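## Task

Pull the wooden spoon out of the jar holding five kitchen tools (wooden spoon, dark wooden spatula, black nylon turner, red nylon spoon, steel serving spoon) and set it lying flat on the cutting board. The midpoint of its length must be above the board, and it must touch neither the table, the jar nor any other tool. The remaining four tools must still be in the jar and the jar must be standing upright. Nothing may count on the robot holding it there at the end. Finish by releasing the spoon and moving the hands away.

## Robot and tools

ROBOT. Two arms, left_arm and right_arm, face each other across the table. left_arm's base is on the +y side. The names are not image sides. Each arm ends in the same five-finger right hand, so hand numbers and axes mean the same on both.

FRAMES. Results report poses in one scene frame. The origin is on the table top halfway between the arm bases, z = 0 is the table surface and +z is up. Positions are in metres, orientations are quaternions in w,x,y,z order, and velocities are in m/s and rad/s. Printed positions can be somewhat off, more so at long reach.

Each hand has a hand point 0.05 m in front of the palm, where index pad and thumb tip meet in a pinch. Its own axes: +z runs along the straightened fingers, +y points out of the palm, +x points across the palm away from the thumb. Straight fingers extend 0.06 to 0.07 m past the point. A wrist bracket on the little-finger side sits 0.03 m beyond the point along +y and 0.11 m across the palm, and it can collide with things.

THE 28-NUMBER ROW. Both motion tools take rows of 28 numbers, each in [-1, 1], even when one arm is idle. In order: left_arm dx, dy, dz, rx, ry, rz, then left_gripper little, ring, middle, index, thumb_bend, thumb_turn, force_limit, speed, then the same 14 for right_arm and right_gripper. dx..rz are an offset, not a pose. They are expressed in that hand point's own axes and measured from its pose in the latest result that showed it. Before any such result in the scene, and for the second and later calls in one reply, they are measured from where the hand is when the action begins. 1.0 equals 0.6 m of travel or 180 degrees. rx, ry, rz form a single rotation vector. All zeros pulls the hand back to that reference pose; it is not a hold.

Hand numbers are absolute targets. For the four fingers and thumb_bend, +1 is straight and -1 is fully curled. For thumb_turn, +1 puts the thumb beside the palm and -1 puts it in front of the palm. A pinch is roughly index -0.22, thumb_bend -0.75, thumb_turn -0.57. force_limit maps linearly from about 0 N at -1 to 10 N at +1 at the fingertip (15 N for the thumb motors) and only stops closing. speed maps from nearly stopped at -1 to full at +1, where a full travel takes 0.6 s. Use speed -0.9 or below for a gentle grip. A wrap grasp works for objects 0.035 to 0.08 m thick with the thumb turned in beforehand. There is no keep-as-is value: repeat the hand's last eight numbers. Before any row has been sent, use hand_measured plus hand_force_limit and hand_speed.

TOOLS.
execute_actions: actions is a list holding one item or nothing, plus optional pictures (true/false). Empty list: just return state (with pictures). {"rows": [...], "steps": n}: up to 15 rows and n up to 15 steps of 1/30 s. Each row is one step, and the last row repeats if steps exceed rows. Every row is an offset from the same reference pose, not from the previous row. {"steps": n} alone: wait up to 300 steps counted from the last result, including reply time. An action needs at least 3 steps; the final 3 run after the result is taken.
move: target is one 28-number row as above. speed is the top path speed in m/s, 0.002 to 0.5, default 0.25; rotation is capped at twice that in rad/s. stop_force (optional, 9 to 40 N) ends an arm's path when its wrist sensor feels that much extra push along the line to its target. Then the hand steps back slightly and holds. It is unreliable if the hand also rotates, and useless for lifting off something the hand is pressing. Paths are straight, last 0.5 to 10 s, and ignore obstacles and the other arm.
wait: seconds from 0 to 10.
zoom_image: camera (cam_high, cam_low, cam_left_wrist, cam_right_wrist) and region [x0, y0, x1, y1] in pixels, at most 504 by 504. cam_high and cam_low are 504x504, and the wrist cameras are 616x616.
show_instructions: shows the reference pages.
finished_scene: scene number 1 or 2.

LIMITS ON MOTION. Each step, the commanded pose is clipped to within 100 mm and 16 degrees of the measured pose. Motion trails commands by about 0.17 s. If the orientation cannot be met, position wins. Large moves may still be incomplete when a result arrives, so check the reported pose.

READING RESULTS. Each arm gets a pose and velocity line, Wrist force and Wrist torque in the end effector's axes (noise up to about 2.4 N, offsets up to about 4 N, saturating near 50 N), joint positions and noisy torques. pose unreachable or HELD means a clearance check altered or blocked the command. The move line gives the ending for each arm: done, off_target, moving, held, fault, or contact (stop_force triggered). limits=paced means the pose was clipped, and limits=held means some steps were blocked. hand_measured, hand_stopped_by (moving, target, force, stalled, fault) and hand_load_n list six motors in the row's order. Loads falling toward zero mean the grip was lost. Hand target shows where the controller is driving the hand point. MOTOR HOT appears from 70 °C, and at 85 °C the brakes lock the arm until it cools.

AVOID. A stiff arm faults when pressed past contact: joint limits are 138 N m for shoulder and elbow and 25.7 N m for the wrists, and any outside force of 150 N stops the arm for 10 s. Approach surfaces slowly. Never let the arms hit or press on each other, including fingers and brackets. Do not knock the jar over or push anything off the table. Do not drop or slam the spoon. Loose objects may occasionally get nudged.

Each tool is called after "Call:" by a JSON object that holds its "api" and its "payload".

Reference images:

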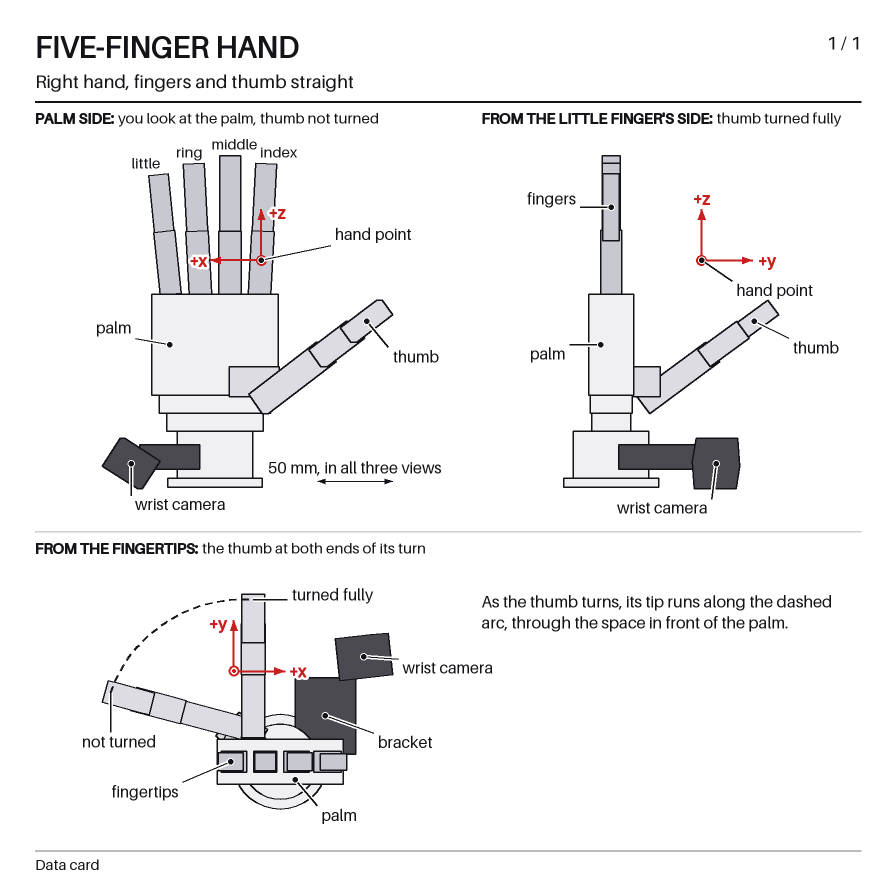

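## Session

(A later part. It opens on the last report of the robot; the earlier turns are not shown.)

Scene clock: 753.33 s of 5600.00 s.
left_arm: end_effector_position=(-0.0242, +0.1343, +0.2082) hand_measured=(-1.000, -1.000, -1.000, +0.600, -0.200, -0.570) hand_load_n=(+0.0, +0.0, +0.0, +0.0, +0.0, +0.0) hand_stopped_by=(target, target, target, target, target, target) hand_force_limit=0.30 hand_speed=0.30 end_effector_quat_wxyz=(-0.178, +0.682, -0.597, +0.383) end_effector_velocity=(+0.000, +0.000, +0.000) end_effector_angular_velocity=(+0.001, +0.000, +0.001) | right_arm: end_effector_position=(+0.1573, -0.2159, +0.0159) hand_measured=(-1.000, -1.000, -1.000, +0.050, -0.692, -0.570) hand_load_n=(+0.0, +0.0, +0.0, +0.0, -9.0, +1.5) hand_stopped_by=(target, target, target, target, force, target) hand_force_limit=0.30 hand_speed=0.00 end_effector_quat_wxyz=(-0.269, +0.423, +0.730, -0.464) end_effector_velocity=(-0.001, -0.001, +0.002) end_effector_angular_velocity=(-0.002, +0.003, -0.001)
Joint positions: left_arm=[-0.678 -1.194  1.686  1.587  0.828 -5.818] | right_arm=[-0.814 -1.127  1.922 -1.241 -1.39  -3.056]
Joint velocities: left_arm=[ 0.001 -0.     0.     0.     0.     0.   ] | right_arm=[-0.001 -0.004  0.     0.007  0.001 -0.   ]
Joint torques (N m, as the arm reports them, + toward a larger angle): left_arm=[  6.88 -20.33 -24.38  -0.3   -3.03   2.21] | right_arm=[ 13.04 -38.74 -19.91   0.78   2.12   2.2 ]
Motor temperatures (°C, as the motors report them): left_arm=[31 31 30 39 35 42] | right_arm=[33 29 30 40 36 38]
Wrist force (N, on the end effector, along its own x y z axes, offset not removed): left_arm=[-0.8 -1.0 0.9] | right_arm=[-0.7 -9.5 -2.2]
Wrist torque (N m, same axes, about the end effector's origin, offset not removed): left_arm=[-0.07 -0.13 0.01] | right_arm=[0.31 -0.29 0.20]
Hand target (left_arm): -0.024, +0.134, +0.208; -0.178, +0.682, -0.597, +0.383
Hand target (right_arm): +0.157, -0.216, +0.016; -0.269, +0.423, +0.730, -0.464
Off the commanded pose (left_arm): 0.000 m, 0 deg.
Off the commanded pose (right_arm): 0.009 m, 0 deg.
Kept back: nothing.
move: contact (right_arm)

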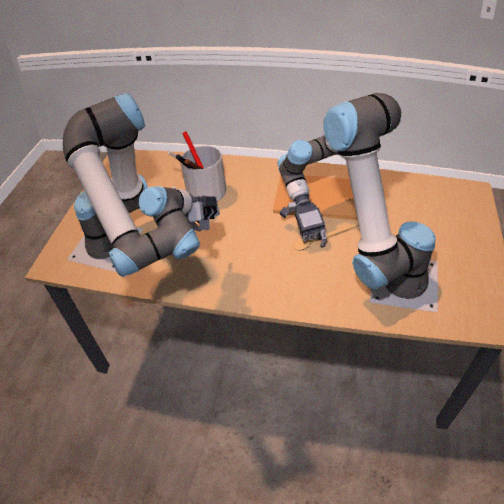

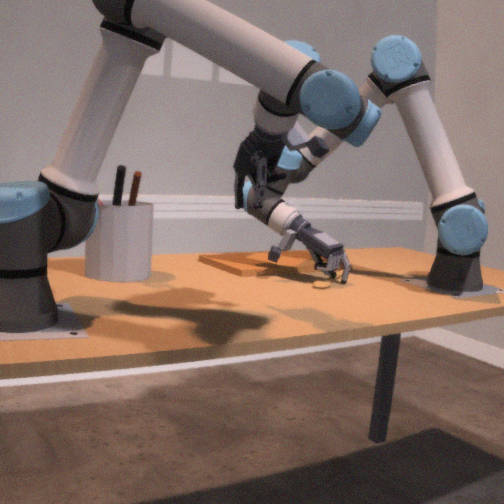

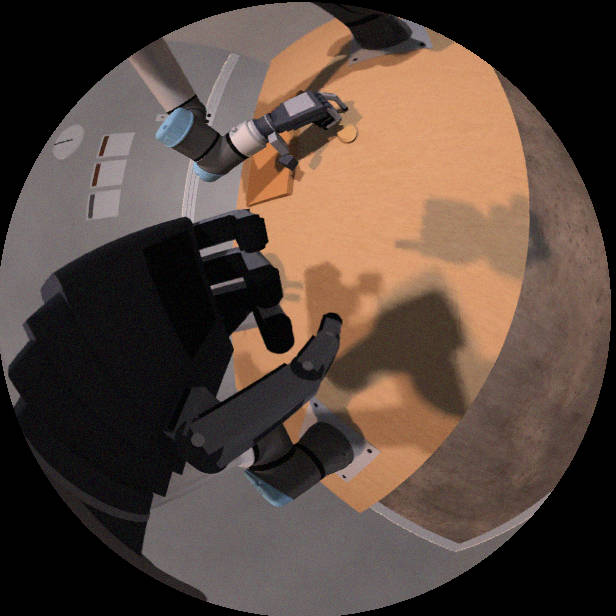

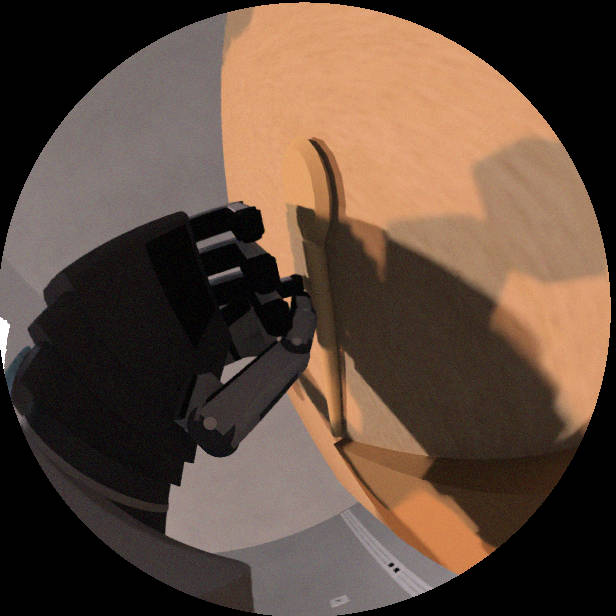

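Call:
{"api": "move", "payload": {"target": [0,0,0,0,0,0,-1,-1,-1,0.6,-0.2,-0.57,0.3,0.3,0,-0.002,-0.001,0,0,0,-1,-1,-1,-0.5,-0.75,-0.57,0.5,-0.5], "speed": 0.005}}

Call:
{"api": "zoom_image", "payload": {"camera": "cam_low", "region": [280,230,400,310]}}

Scene clock: 754.27 s of 5600.00 s.
left_arm: end_effector_position=(-0.0242, +0.1343, +0.2082) hand_measured=(-1.000, -1.000, -1.000, +0.600, -0.200, -0.570) hand_load_n=(+0.0, +0.0, +0.0, +0.0, +0.0, +0.0) hand_stopped_by=(target, target, target, target, target, target) hand_force_limit=0.30 hand_speed=0.30 end_effector_quat_wxyz=(-0.178, +0.682, -0.597, +0.383) end_effector_velocity=(-0.000, +0.000, -0.000) end_effector_angular_velocity=(+0.000, +0.002, +0.001) | right_arm: end_effector_position=(+0.1573, -0.2159, +0.0172) hand_measured=(-1.000, -1.000, -1.000, -0.242, -0.690, -0.570) hand_load_n=(+0.0, +0.0, +0.0, +10.5, -3.5, +0.5) hand_stopped_by=(target, target, target, force, force, target) hand_force_limit=0.50 hand_speed=-0.50 end_effector_quat_wxyz=(-0.269, +0.423, +0.730, -0.464) end_effector_velocity=(+0.000, -0.000, +0.001) end_effector_angular_velocity=(+0.000, -0.000, +0.000)
Joint positions: left_arm=[-0.678 -1.194  1.686  1.587  0.828 -5.818] | right_arm=[-0.814 -1.13   1.921 -1.238 -1.39  -3.056]
Joint velocities: left_arm=[ 0.    -0.    -0.    -0.001  0.002  0.   ] | right_arm=[-0.    -0.002 -0.     0.002 -0.001  0.   ]
Joint torques (N m, as the arm reports them, + toward a larger angle): left_arm=[  7.04 -20.54 -24.79  -0.31  -3.03   2.23] | right_arm=[ 12.27 -36.8  -25.17   3.03   1.74   1.76]
Motor temperatures (°C, as the motors report them): left_arm=[31 31 30 39 35 42] | right_arm=[33 29 30 40 36 38]
Wrist force (N, on the end effector, along its own x y z axes, offset not removed): left_arm=[-0.2 -1.7 0.7] | right_arm=[1.8 0.6 1.2]
Wrist torque (N m, same axes, about the end effector's origin, offset not removed): left_arm=[-0.25 -0.19 0.02] | right_arm=[0.45 -0.59 0.18]
Hand target (left_arm): -0.024, +0.134, +0.208; -0.178, +0.682, -0.597, +0.383
Hand target (right_arm): +0.157, -0.216, +0.017; -0.269, +0.423, +0.730, -0.464
Off the commanded pose (left_arm): 0.000 m, 0 deg.
Off the commanded pose (right_arm): 0.000 m, 0 deg.
Kept back: nothing.
move: done

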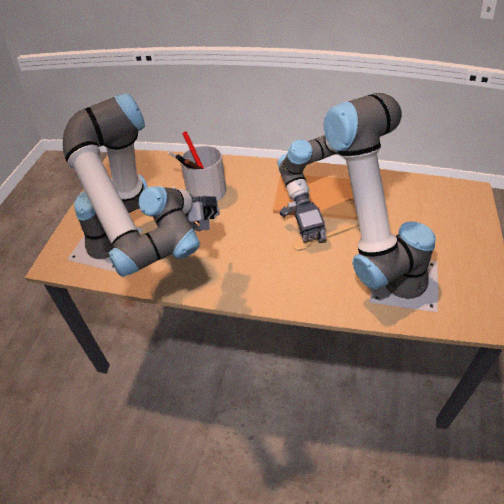

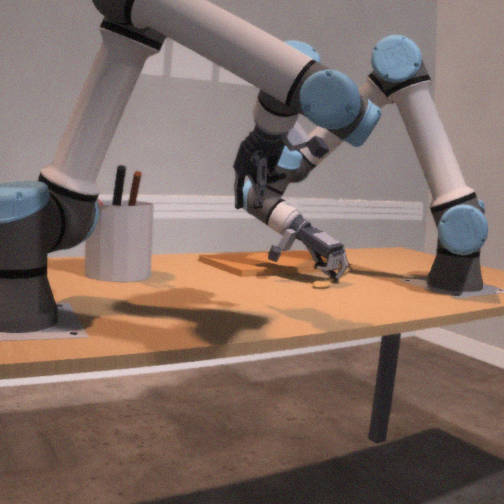

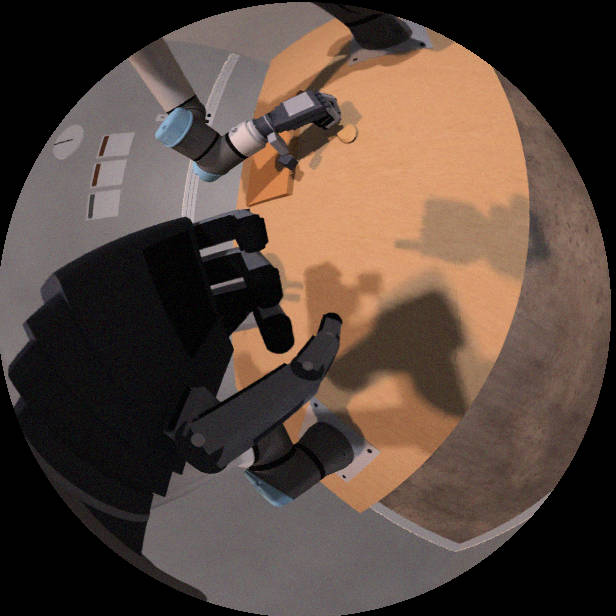

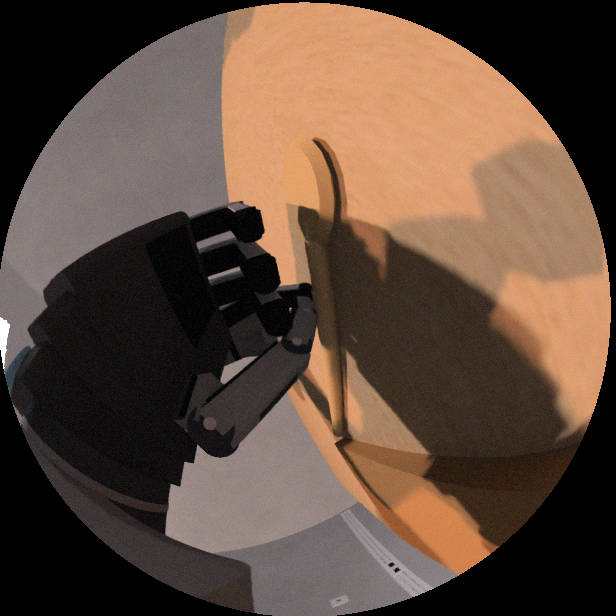

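Region (280, 230, 400, 310) of cam_low's 504x504 image, scaled by 4.200, with more detail than that image has.

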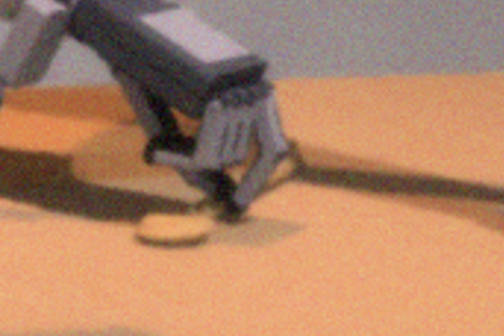

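Call:
{"api": "execute_actions", "payload": {"actions": []}}

Scene clock: 754.50 s of 5600.00 s.
left_arm: end_effector_position=(-0.0242, +0.1343, +0.2082) hand_measured=(-1.000, -1.000, -1.000, +0.600, -0.200, -0.570) hand_load_n=(+0.0, +0.0, +0.0, +0.0, +0.0, +0.0) hand_stopped_by=(target, target, target, target, target, target) hand_force_limit=0.30 hand_speed=0.30 end_effector_quat_wxyz=(-0.178, +0.682, -0.597, +0.383) end_effector_velocity=(-0.000, -0.000, -0.001) end_effector_angular_velocity=(-0.001, -0.000, +0.000) | right_arm: end_effector_position=(+0.1573, -0.2159, +0.0172) hand_measured=(-1.000, -1.000, -1.000, -0.242, -0.690, -0.570) hand_load_n=(+0.0, +0.0, +0.0, +10.5, -3.0, +0.5) hand_stopped_by=(target, target, target, force, force, target) hand_force_limit=0.50 hand_speed=-0.50 end_effector_quat_wxyz=(-0.269, +0.423, +0.730, -0.464) end_effector_velocity=(+0.000, -0.000, +0.000) end_effector_angular_velocity=(-0.000, -0.001, +0.002)
Joint positions: left_arm=[-0.678 -1.194  1.686  1.587  0.828 -5.818] | right_arm=[-0.814 -1.13   1.921 -1.237 -1.39  -3.056]
Joint velocities: left_arm=[-0.     0.001 -0.    -0.001 -0.001 -0.002] | right_arm=[ 0.    -0.001  0.     0.    -0.001  0.   ]
Joint torques (N m, as the arm reports them, + toward a larger angle): left_arm=[  7.1  -20.81 -24.37  -0.36  -3.09   2.23] | right_arm=[ 11.97 -40.43 -24.56   2.88   1.43   1.58]
Motor temperatures (°C, as the motors report them): left_arm=[31 31 30 39 35 42] | right_arm=[33 29 30 40 36 38]
Wrist force (N, on the end effector, along its own x y z axes, offset not removed): left_arm=[-2.0 -1.6 1.8] | right_arm=[0.8 -0.5 3.0]
Wrist torque (N m, same axes, about the end effector's origin, offset not removed): left_arm=[-0.23 0.06 -0.07] | right_arm=[0.08 -0.37 0.03]
Hand target (left_arm): -0.024, +0.134, +0.208; -0.178, +0.682, -0.597, +0.383
Hand target (right_arm): +0.157, -0.216, +0.017; -0.269, +0.423, +0.730, -0.464
Off the commanded pose (left_arm): 0.000 m, 0 deg.
Off the commanded pose (right_arm): 0.000 m, 0 deg.
Kept back: nothing.
Steps of this call (steps 1 to 7: nothing new was sent). Readings (end_effector_position | what the end effector reports):
1: left_arm (-0.0242, +0.1343, +0.2082) | right_arm (+0.1573, -0.2159, +0.0172) | left_arm hand_measured=(-1.000, -1.000, -1.000, +0.600, -0.200, -0.570) hand_load_n=(+0.0, +0.0, +0.0, +0.0, +0.0, +0.0) hand_stopped_by=(target, target, target, target, target, target) hand_force_limit=0.30 hand_speed=0.30 | right_arm hand_measured=(-1.000, -1.000, -1.000, -0.242, -0.690, -0.570) hand_load_n=(+0.0, +0.0, +0.0, +10.5, -3.5, +0.5) hand_stopped_by=(target, target, target, force, force, target) hand_force_limit=0.50 hand_speed=-0.50
2: left_arm (-0.0242, +0.1343, +0.2082) | right_arm (+0.1573, -0.2159, +0.0172) | left_arm hand_measured=(-1.000, -1.000, -1.000, +0.600, -0.200, -0.570) hand_load_n=(+0.0, +0.0, +0.0, +0.0, +0.0, +0.0) hand_stopped_by=(target, target, target, target, target, target) hand_force_limit=0.30 hand_speed=0.30 | right_arm hand_measured=(-1.000, -1.000, -1.000, -0.242, -0.690, -0.570) hand_load_n=(+0.0, +0.0, +0.0, +10.5, -3.5, +0.5) hand_stopped_by=(target, target, target, force, force, target) hand_force_limit=0.50 hand_speed=-0.50
4: left_arm (-0.0242, +0.1343, +0.2082) | right_arm (+0.1573, -0.2159, +0.0172) | left_arm hand_measured=(-1.000, -1.000, -1.000, +0.600, -0.200, -0.570) hand_load_n=(+0.0, +0.0, +0.0, +0.0, +0.0, +0.0) hand_stopped_by=(target, target, target, target, target, target) hand_force_limit=0.30 hand_speed=0.30 | right_arm hand_measured=(-1.000, -1.000, -1.000, -0.242, -0.690, -0.570) hand_load_n=(+0.0, +0.0, +0.0, +10.5, -3.0, +0.5) hand_stopped_by=(target, target, target, force, force, target) hand_force_limit=0.50 hand_speed=-0.50
7: the state above

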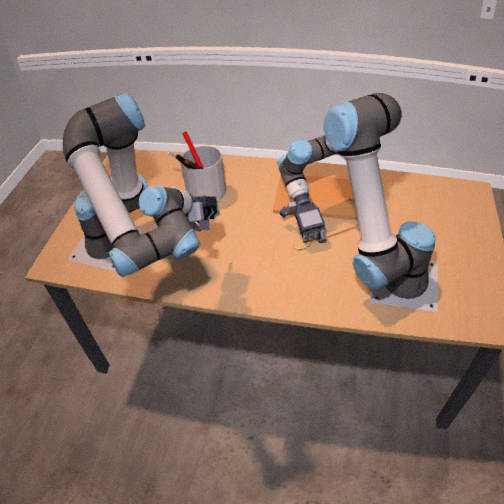

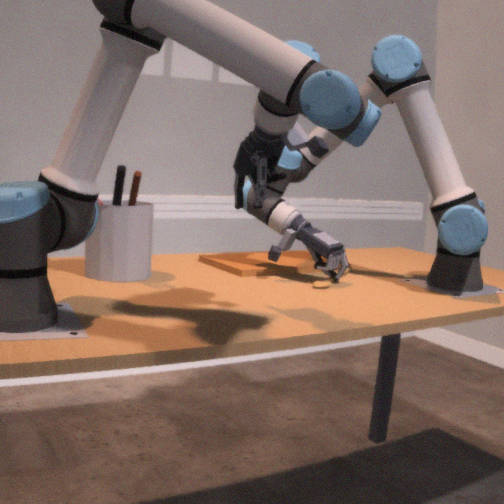

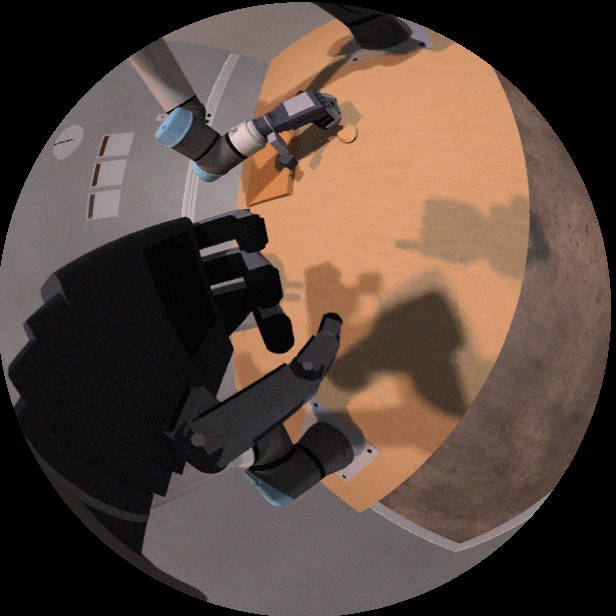

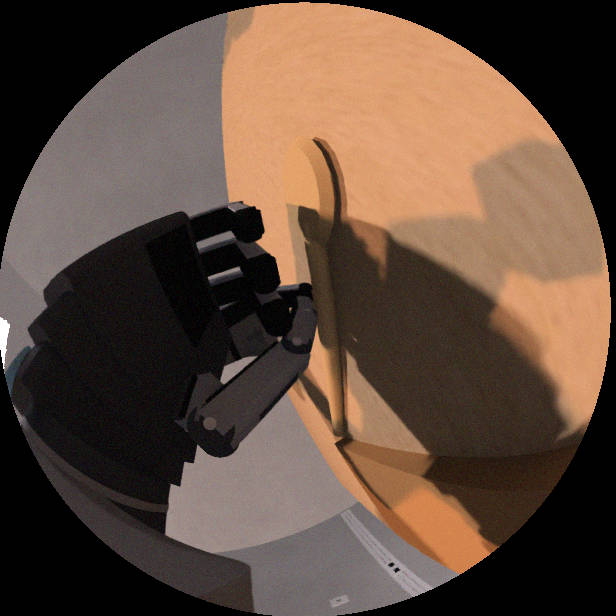

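Call:
{"api": "move", "payload": {"target": [0,0,0,0,0,0,-1,-1,-1,0.6,-0.2,-0.57,0.3,0.3, 0,-0.045,-0.021,0.07,0,0,-1,-1,-1,0.5,-0.75,-0.57,0.5,0.3], "speed": 0.05}}

Call:
{"api": "move", "payload": {"target": [0,0,0,0,0,0,-1,-1,-1,0.6,-0.2,-0.57,0.3,0.3, 0,0.07,0.015,0,0,0,-1,-1,-1,0.5,-0.75,-0.57,0.5,0.3], "speed": 0.005, "stop_force": 9}}

Scene clock: 757.27 s of 5600.00 s.
left_arm: end_effector_position=(-0.0242, +0.1343, +0.2082) hand_measured=(-1.000, -1.000, -1.000, +0.600, -0.200, -0.570) hand_load_n=(+0.0, +0.0, +0.0, +0.0, +0.0, +0.0) hand_stopped_by=(target, target, target, target, target, target) hand_force_limit=0.30 hand_speed=0.30 end_effector_quat_wxyz=(-0.178, +0.682, -0.597, +0.383) end_effector_velocity=(+0.000, +0.000, -0.000) end_effector_angular_velocity=(+0.002, -0.001, -0.000) | right_arm: end_effector_position=(+0.1573, -0.2159, +0.0467) hand_measured=(-1.000, -1.000, -1.000, +0.500, -0.686, -0.570) hand_load_n=(+0.0, +0.0, +0.0, +0.0, +0.0, +0.0) hand_stopped_by=(target, target, target, target, force, target) hand_force_limit=0.50 hand_speed=0.30 end_effector_quat_wxyz=(-0.313, +0.392, +0.676, -0.540) end_effector_velocity=(-0.000, +0.000, +0.002) end_effector_angular_velocity=(-0.009, +0.016, +0.001)
Joint positions: left_arm=[-0.678 -1.194  1.686  1.587  0.828 -5.818] | right_arm=[-0.825 -1.026  1.781 -0.979 -1.386 -3.1  ]
Joint velocities: left_arm=[0.001 0.001 0.    0.    0.    0.002] | right_arm=[ 0.     0.009 -0.011  0.02  -0.    -0.003]
Joint torques (N m, as the arm reports them, + toward a larger angle): left_arm=[  7.32 -20.52 -24.99  -0.29  -3.05   2.15] | right_arm=[-12.42 -25.14 -24.75   3.74   1.76  -2.02]
Motor temperatures (°C, as the motors report them): left_arm=[31 31 30 39 35 42] | right_arm=[33 29 30 40 36 38]
Wrist force (N, on the end effector, along its own x y z axes, offset not removed): left_arm=[-0.8 -1.4 1.8] | right_arm=[0.2 2.8 2.3]
Wrist torque (N m, same axes, about the end effector's origin, offset not removed): left_arm=[-0.28 -0.22 -0.02] | right_arm=[0.36 -0.22 0.11]
Hand target (left_arm): -0.024, +0.134, +0.208; -0.178, +0.682, -0.597, +0.383
Hand target (right_arm): +0.157, -0.216, +0.047; -0.314, +0.391, +0.675, -0.541
Off the commanded pose (left_arm): 0.000 m, 0 deg.
Off the commanded pose (right_arm): 0.000 m, 0 deg.
Kept back: nothing.
move: done

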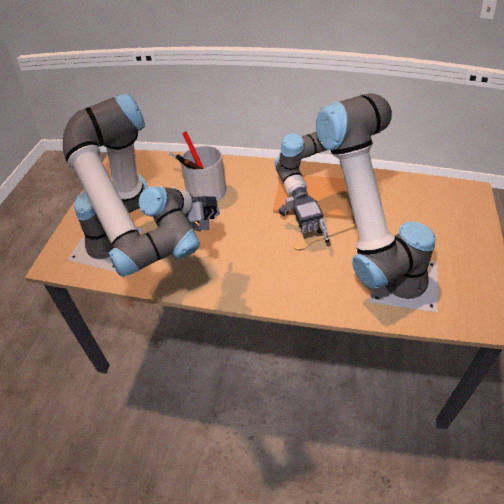

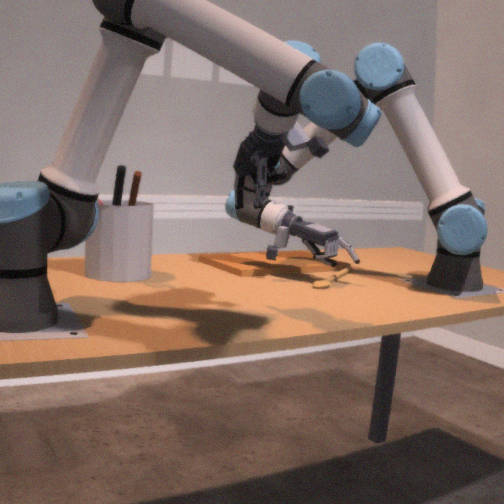

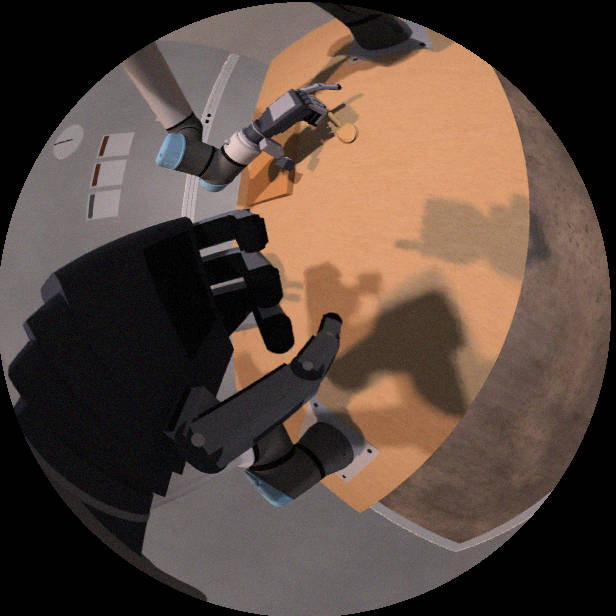

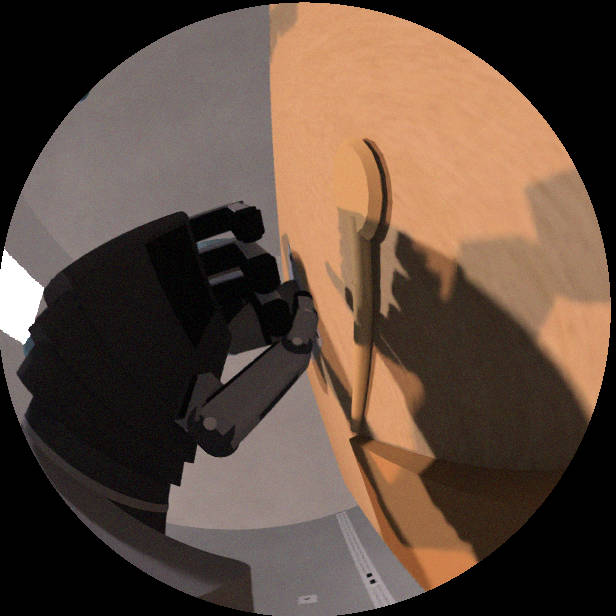

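Scene clock: 763.40 s of 5600.00 s.
left_arm: end_effector_position=(-0.0242, +0.1343, +0.2082) hand_measured=(-1.000, -1.000, -1.000, +0.600, -0.200, -0.570) hand_load_n=(+0.0, +0.0, +0.0, +0.0, +0.0, +0.0) hand_stopped_by=(target, target, target, target, target, target) hand_force_limit=0.30 hand_speed=0.30 end_effector_quat_wxyz=(-0.178, +0.682, -0.597, +0.383) end_effector_velocity=(+0.001, -0.000, -0.000) end_effector_angular_velocity=(+0.002, -0.001, +0.001) | right_arm: end_effector_position=(+0.1575, -0.2158, +0.0179) hand_measured=(-1.000, -1.000, -1.000, +0.500, -0.692, -0.570) hand_load_n=(+0.0, +0.0, +0.0, +0.0, -10.0, +1.5) hand_stopped_by=(target, target, target, target, force, target) hand_force_limit=0.50 hand_speed=0.30 end_effector_quat_wxyz=(-0.313, +0.392, +0.676, -0.540) end_effector_velocity=(-0.001, -0.000, +0.002) end_effector_angular_velocity=(-0.001, +0.003, +0.001)
Joint positions: left_arm=[-0.678 -1.194  1.686  1.587  0.828 -5.818] | right_arm=[-0.825 -0.977  1.794 -1.042 -1.387 -3.1  ]
Joint velocities: left_arm=[ 0.002  0.001 -0.     0.001 -0.     0.001] | right_arm=[ 0.001 -0.004  0.     0.006  0.    -0.001]
Joint torques (N m, as the arm reports them, + toward a larger angle): left_arm=[  7.27 -20.84 -25.03  -0.32  -3.12   2.15] | right_arm=[ -5.72 -42.06 -13.37   0.67  -1.4    1.81]
Motor temperatures (°C, as the motors report them): left_arm=[31 31 30 39 35 42] | right_arm=[33 29 30 40 36 38]
Wrist force (N, on the end effector, along its own x y z axes, offset not removed): left_arm=[0.2 -2.6 1.3] | right_arm=[-0.7 -11.4 0.0]
Wrist torque (N m, same axes, about the end effector's origin, offset not removed): left_arm=[-0.41 -0.26 0.06] | right_arm=[0.16 -0.34 0.00]
Hand target (left_arm): -0.024, +0.134, +0.208; -0.178, +0.682, -0.597, +0.383
Hand target (right_arm): +0.157, -0.216, +0.018; -0.313, +0.392, +0.675, -0.540
Off the commanded pose (left_arm): 0.000 m, 0 deg.
Off the commanded pose (right_arm): 0.014 m, 0 deg.
Kept back: nothing.
move: contact (right_arm)

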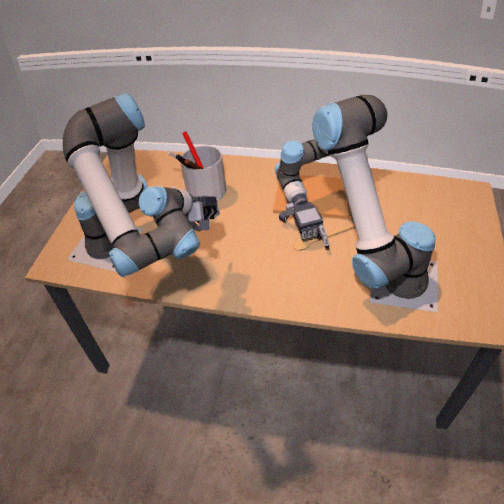

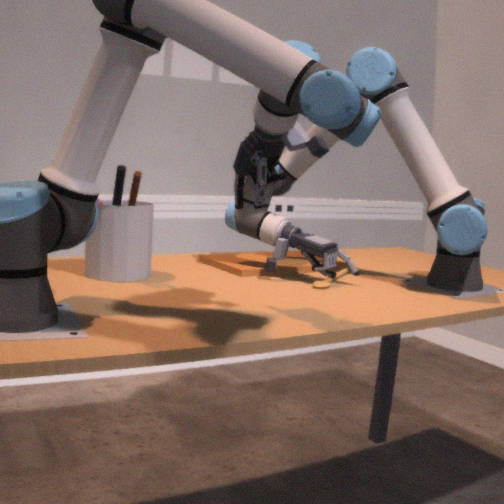

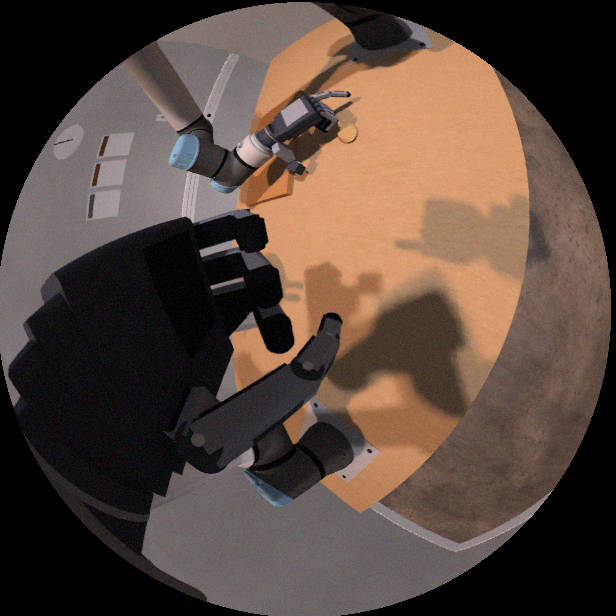

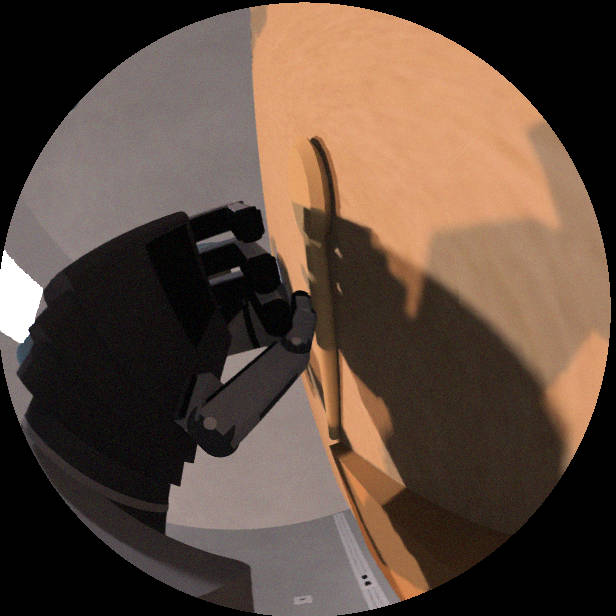

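Call:
{"api": "move", "payload": {"target": [0,0,0,0,0,0,-1,-1,-1,0.6,-0.2,-0.57,0.3,0.3, 0,-0.003,0,0,0,0,-1,-1,-1,-0.5,-0.75,-0.57,0.5,-0.6], "speed": 0.01}}

Call:
{"api": "wait", "payload": {"seconds": 2.5}}

Scene clock: 765.03 s of 5600.00 s.
left_arm: end_effector_position=(-0.0242, +0.1343, +0.2082) hand_measured=(-1.000, -1.000, -1.000, +0.600, -0.200, -0.570) hand_load_n=(+0.0, +0.0, +0.0, +0.0, +0.0, +0.0) hand_stopped_by=(target, target, target, target, target, target) hand_force_limit=0.30 hand_speed=0.30 end_effector_quat_wxyz=(-0.178, +0.682, -0.597, +0.383) end_effector_velocity=(-0.000, +0.000, +0.000) end_effector_angular_velocity=(+0.000, +0.000, -0.000) | right_arm: end_effector_position=(+0.1572, -0.2160, +0.0197) hand_measured=(-1.000, -1.000, -1.000, -0.242, -0.688, -0.570) hand_load_n=(+0.0, +0.0, +0.0, +10.5, -1.0, +0.0) hand_stopped_by=(target, target, target, force, force, target) hand_force_limit=0.50 hand_speed=-0.60 end_effector_quat_wxyz=(-0.313, +0.392, +0.676, -0.540) end_effector_velocity=(-0.000, +0.000, +0.000) end_effector_angular_velocity=(+0.000, -0.000, -0.001)
Joint positions: left_arm=[-0.678 -1.194  1.686  1.587  0.828 -5.818] | right_arm=[-0.825 -0.981  1.795 -1.039 -1.386 -3.1  ]
Joint velocities: left_arm=[-0.001 -0.    -0.     0.     0.     0.   ] | right_arm=[-0.    -0.001  0.     0.     0.001  0.   ]
Joint torques (N m, as the arm reports them, + toward a larger angle): left_arm=[  7.13 -20.51 -24.8   -0.37  -3.     2.22] | right_arm=[ 14.77 -43.3   -3.79   3.06   2.21   2.69]
Motor temperatures (°C, as the motors report them): left_arm=[31 31 30 39 35 42] | right_arm=[33 29 30 40 36 38]
Wrist force (N, on the end effector, along its own x y z axes, offset not removed): left_arm=[-0.1 -1.2 0.9] | right_arm=[0.5 -0.7 1.9]
Wrist torque (N m, same axes, about the end effector's origin, offset not removed): left_arm=[-0.16 -0.19 0.08] | right_arm=[0.29 -0.35 0.08]
Hand target (left_arm): -0.024, +0.134, +0.208; -0.178, +0.682, -0.597, +0.383
Hand target (right_arm): +0.157, -0.216, +0.020; -0.313, +0.392, +0.676, -0.540
Off the commanded pose (left_arm): 0.000 m, 0 deg.
Off the commanded pose (right_arm): 0.000 m, 0 deg.
Kept back: nothing.
move: done

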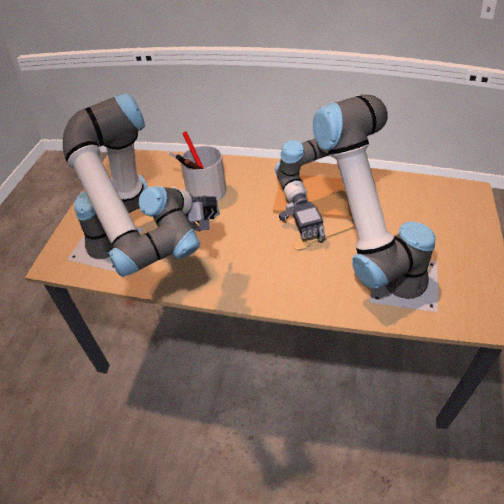

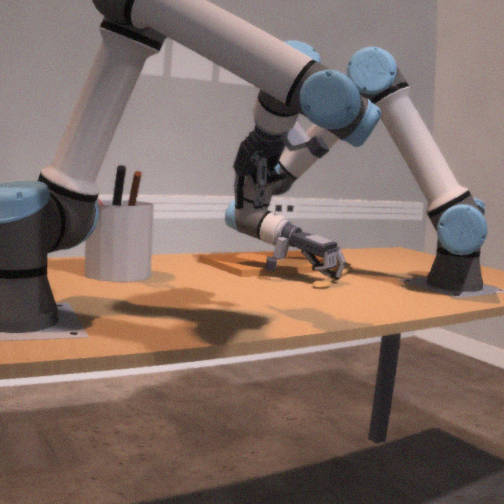

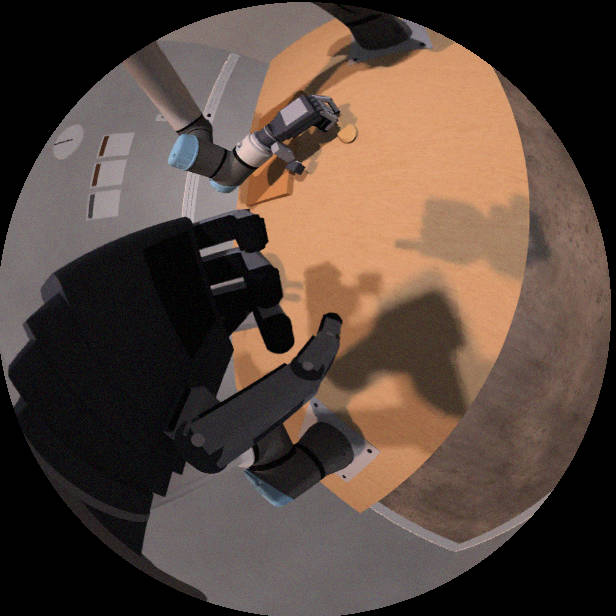

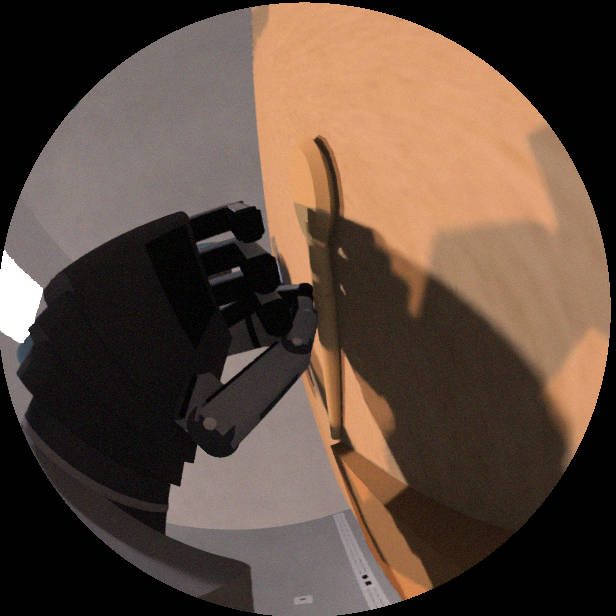

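Scene clock: 767.53 s of 5600.00 s.
left_arm: end_effector_position=(-0.0242, +0.1343, +0.2082) hand_measured=(-1.000, -1.000, -1.000, +0.600, -0.200, -0.570) hand_load_n=(+0.0, +0.0, +0.0, +0.0, +0.0, +0.0) hand_stopped_by=(target, target, target, target, target, target) hand_force_limit=0.30 hand_speed=0.30 end_effector_quat_wxyz=(-0.178, +0.682, -0.597, +0.383) end_effector_velocity=(+0.000, -0.000, +0.001) end_effector_angular_velocity=(-0.003, +0.003, +0.002) | right_arm: end_effector_position=(+0.1571, -0.2160, +0.0197) hand_measured=(-1.000, -1.000, -1.000, -0.242, -0.688, -0.570) hand_load_n=(+0.0, +0.0, +0.0, +10.5, -1.0, +0.0) hand_stopped_by=(target, target, target, force, force, target) hand_force_limit=0.50 hand_speed=-0.60 end_effector_quat_wxyz=(-0.313, +0.392, +0.676, -0.540) end_effector_velocity=(-0.000, +0.000, +0.000) end_effector_angular_velocity=(-0.000, +0.000, -0.002)
Joint positions: left_arm=[-0.678 -1.194  1.686  1.587  0.828 -5.818] | right_arm=[-0.825 -0.981  1.795 -1.039 -1.386 -3.1  ]
Joint velocities: left_arm=[ 0.001 -0.003 -0.001  0.001  0.    -0.002] | right_arm=[-0.     0.    -0.    -0.     0.002  0.   ]
Joint torques (N m, as the arm reports them, + toward a larger angle): left_arm=[  6.97 -20.8  -24.97  -0.4   -3.13   2.21] | right_arm=[ 13.03 -43.23  -4.32   1.31   2.2    2.2 ]
Motor temperatures (°C, as the motors report them): left_arm=[31 31 30 39 35 42] | right_arm=[33 29 30 40 36 38]
Wrist force (N, on the end effector, along its own x y z axes, offset not removed): left_arm=[1.1 -1.5 1.2] | right_arm=[0.7 1.2 3.0]
Wrist torque (N m, same axes, about the end effector's origin, offset not removed): left_arm=[-0.26 -0.44 0.14] | right_arm=[0.43 -0.44 0.19]
Hand target (left_arm): -0.024, +0.134, +0.208; -0.178, +0.682, -0.597, +0.383
Hand target (right_arm): +0.157, -0.216, +0.020; -0.313, +0.392, +0.676, -0.540
Off the commanded pose (left_arm): 0.000 m, 0 deg.
Off the commanded pose (right_arm): 0.000 m, 0 deg.
Kept back: nothing.
Steps of this call (steps 1 to 75: nothing new was sent). Readings (end_effector_position | what the end effector reports):
1: left_arm (-0.0242, +0.1343, +0.2082) | right_arm (+0.1572, -0.2160, +0.0197) | left_arm hand_measured=(-1.000, -1.000, -1.000, +0.600, -0.200, -0.570) hand_load_n=(+0.0, +0.0, +0.0, +0.0, +0.0, +0.0) hand_stopped_by=(target, target, target, target, target, target) hand_force_limit=0.30 hand_speed=0.30 | right_arm hand_measured=(-1.000, -1.000, -1.000, -0.242, -0.688, -0.570) hand_load_n=(+0.0, +0.0, +0.0, +10.5, -1.0, +0.0) hand_stopped_by=(target, target, target, force, force, target) hand_force_limit=0.50 hand_speed=-0.60
2: left_arm (-0.0242, +0.1343, +0.2082) | right_arm (+0.1572, -0.2160, +0.0197) | left_arm hand_measured=(-1.000, -1.000, -1.000, +0.600, -0.200, -0.570) hand_load_n=(+0.0, +0.0, +0.0, +0.0, +0.0, +0.0) hand_stopped_by=(target, target, target, target, target, target) hand_force_limit=0.30 hand_speed=0.30 | right_arm hand_measured=(-1.000, -1.000, -1.000, -0.242, -0.688, -0.570) hand_load_n=(+0.0, +0.0, +0.0, +10.5, -1.0, +0.0) hand_stopped_by=(target, target, target, force, force, target) hand_force_limit=0.50 hand_speed=-0.60
4: left_arm (-0.0242, +0.1343, +0.2082) | right_arm (+0.1572, -0.2160, +0.0197) | left_arm hand_measured=(-1.000, -1.000, -1.000, +0.600, -0.200, -0.570) hand_load_n=(+0.0, +0.0, +0.0, +0.0, +0.0, +0.0) hand_stopped_by=(target, target, target, target, target, target) hand_force_limit=0.30 hand_speed=0.30 | right_arm hand_measured=(-1.000, -1.000, -1.000, -0.242, -0.688, -0.570) hand_load_n=(+0.0, +0.0, +0.0, +10.5, -1.0, +0.0) hand_stopped_by=(target, target, target, force, force, target) hand_force_limit=0.50 hand_speed=-0.60
8: left_arm (-0.0242, +0.1343, +0.2082) | right_arm (+0.1571, -0.2160, +0.0197) | left_arm hand_measured=(-1.000, -1.000, -1.000, +0.600, -0.200, -0.570) hand_load_n=(+0.0, +0.0, +0.0, +0.0, +0.0, +0.0) hand_stopped_by=(target, target, target, target, target, target) hand_force_limit=0.30 hand_speed=0.30 | right_arm hand_measured=(-1.000, -1.000, -1.000, -0.242, -0.688, -0.570) hand_load_n=(+0.0, +0.0, +0.0, +10.5, -1.0, +0.0) hand_stopped_by=(target, target, target, force, force, target) hand_force_limit=0.50 hand_speed=-0.60
75: the state above

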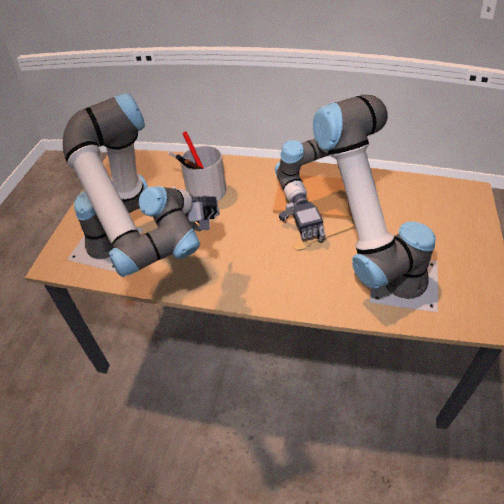

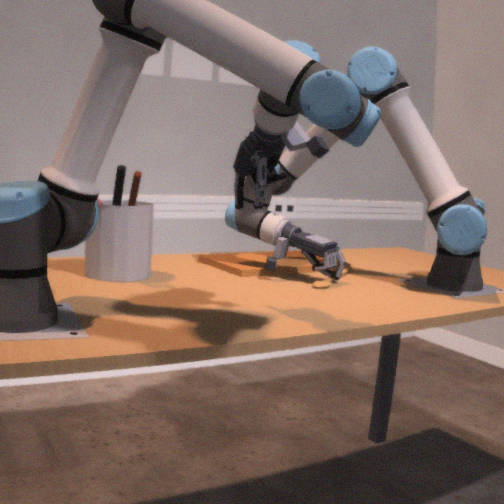

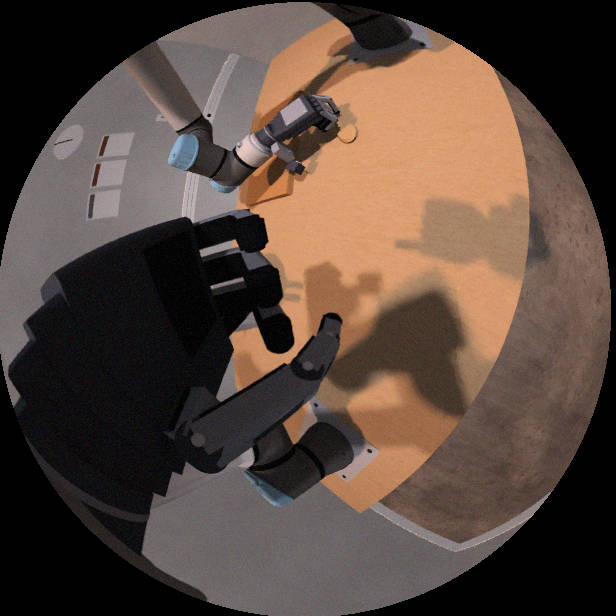

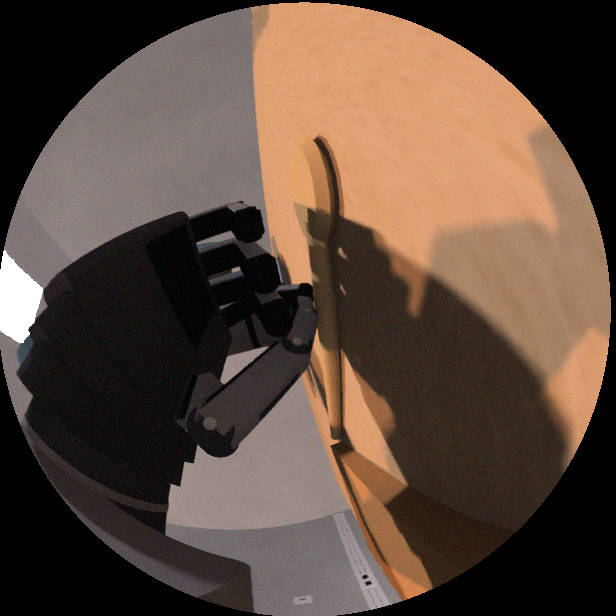

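Call:
{"api": "zoom_image", "payload": {"camera": "cam_low", "region": [260,220,380,300]}}

Call:
{"api": "zoom_image", "payload": {"camera": "cam_high", "region": [260,170,400,270]}}

Region (260, 220, 380, 300) of cam_low's 504x504 image, scaled by 4.200, with more detail than that image has.

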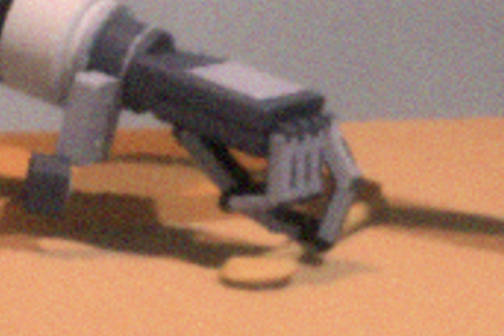

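Region (260, 170, 400, 270) of cam_high's 504x504 image, scaled by 3.600, with more detail than that image has; it fills the top 360 rows of this view, and the rest is white.

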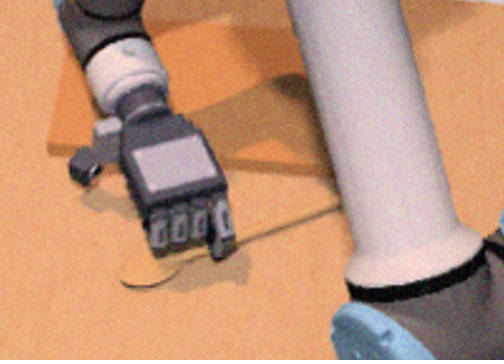

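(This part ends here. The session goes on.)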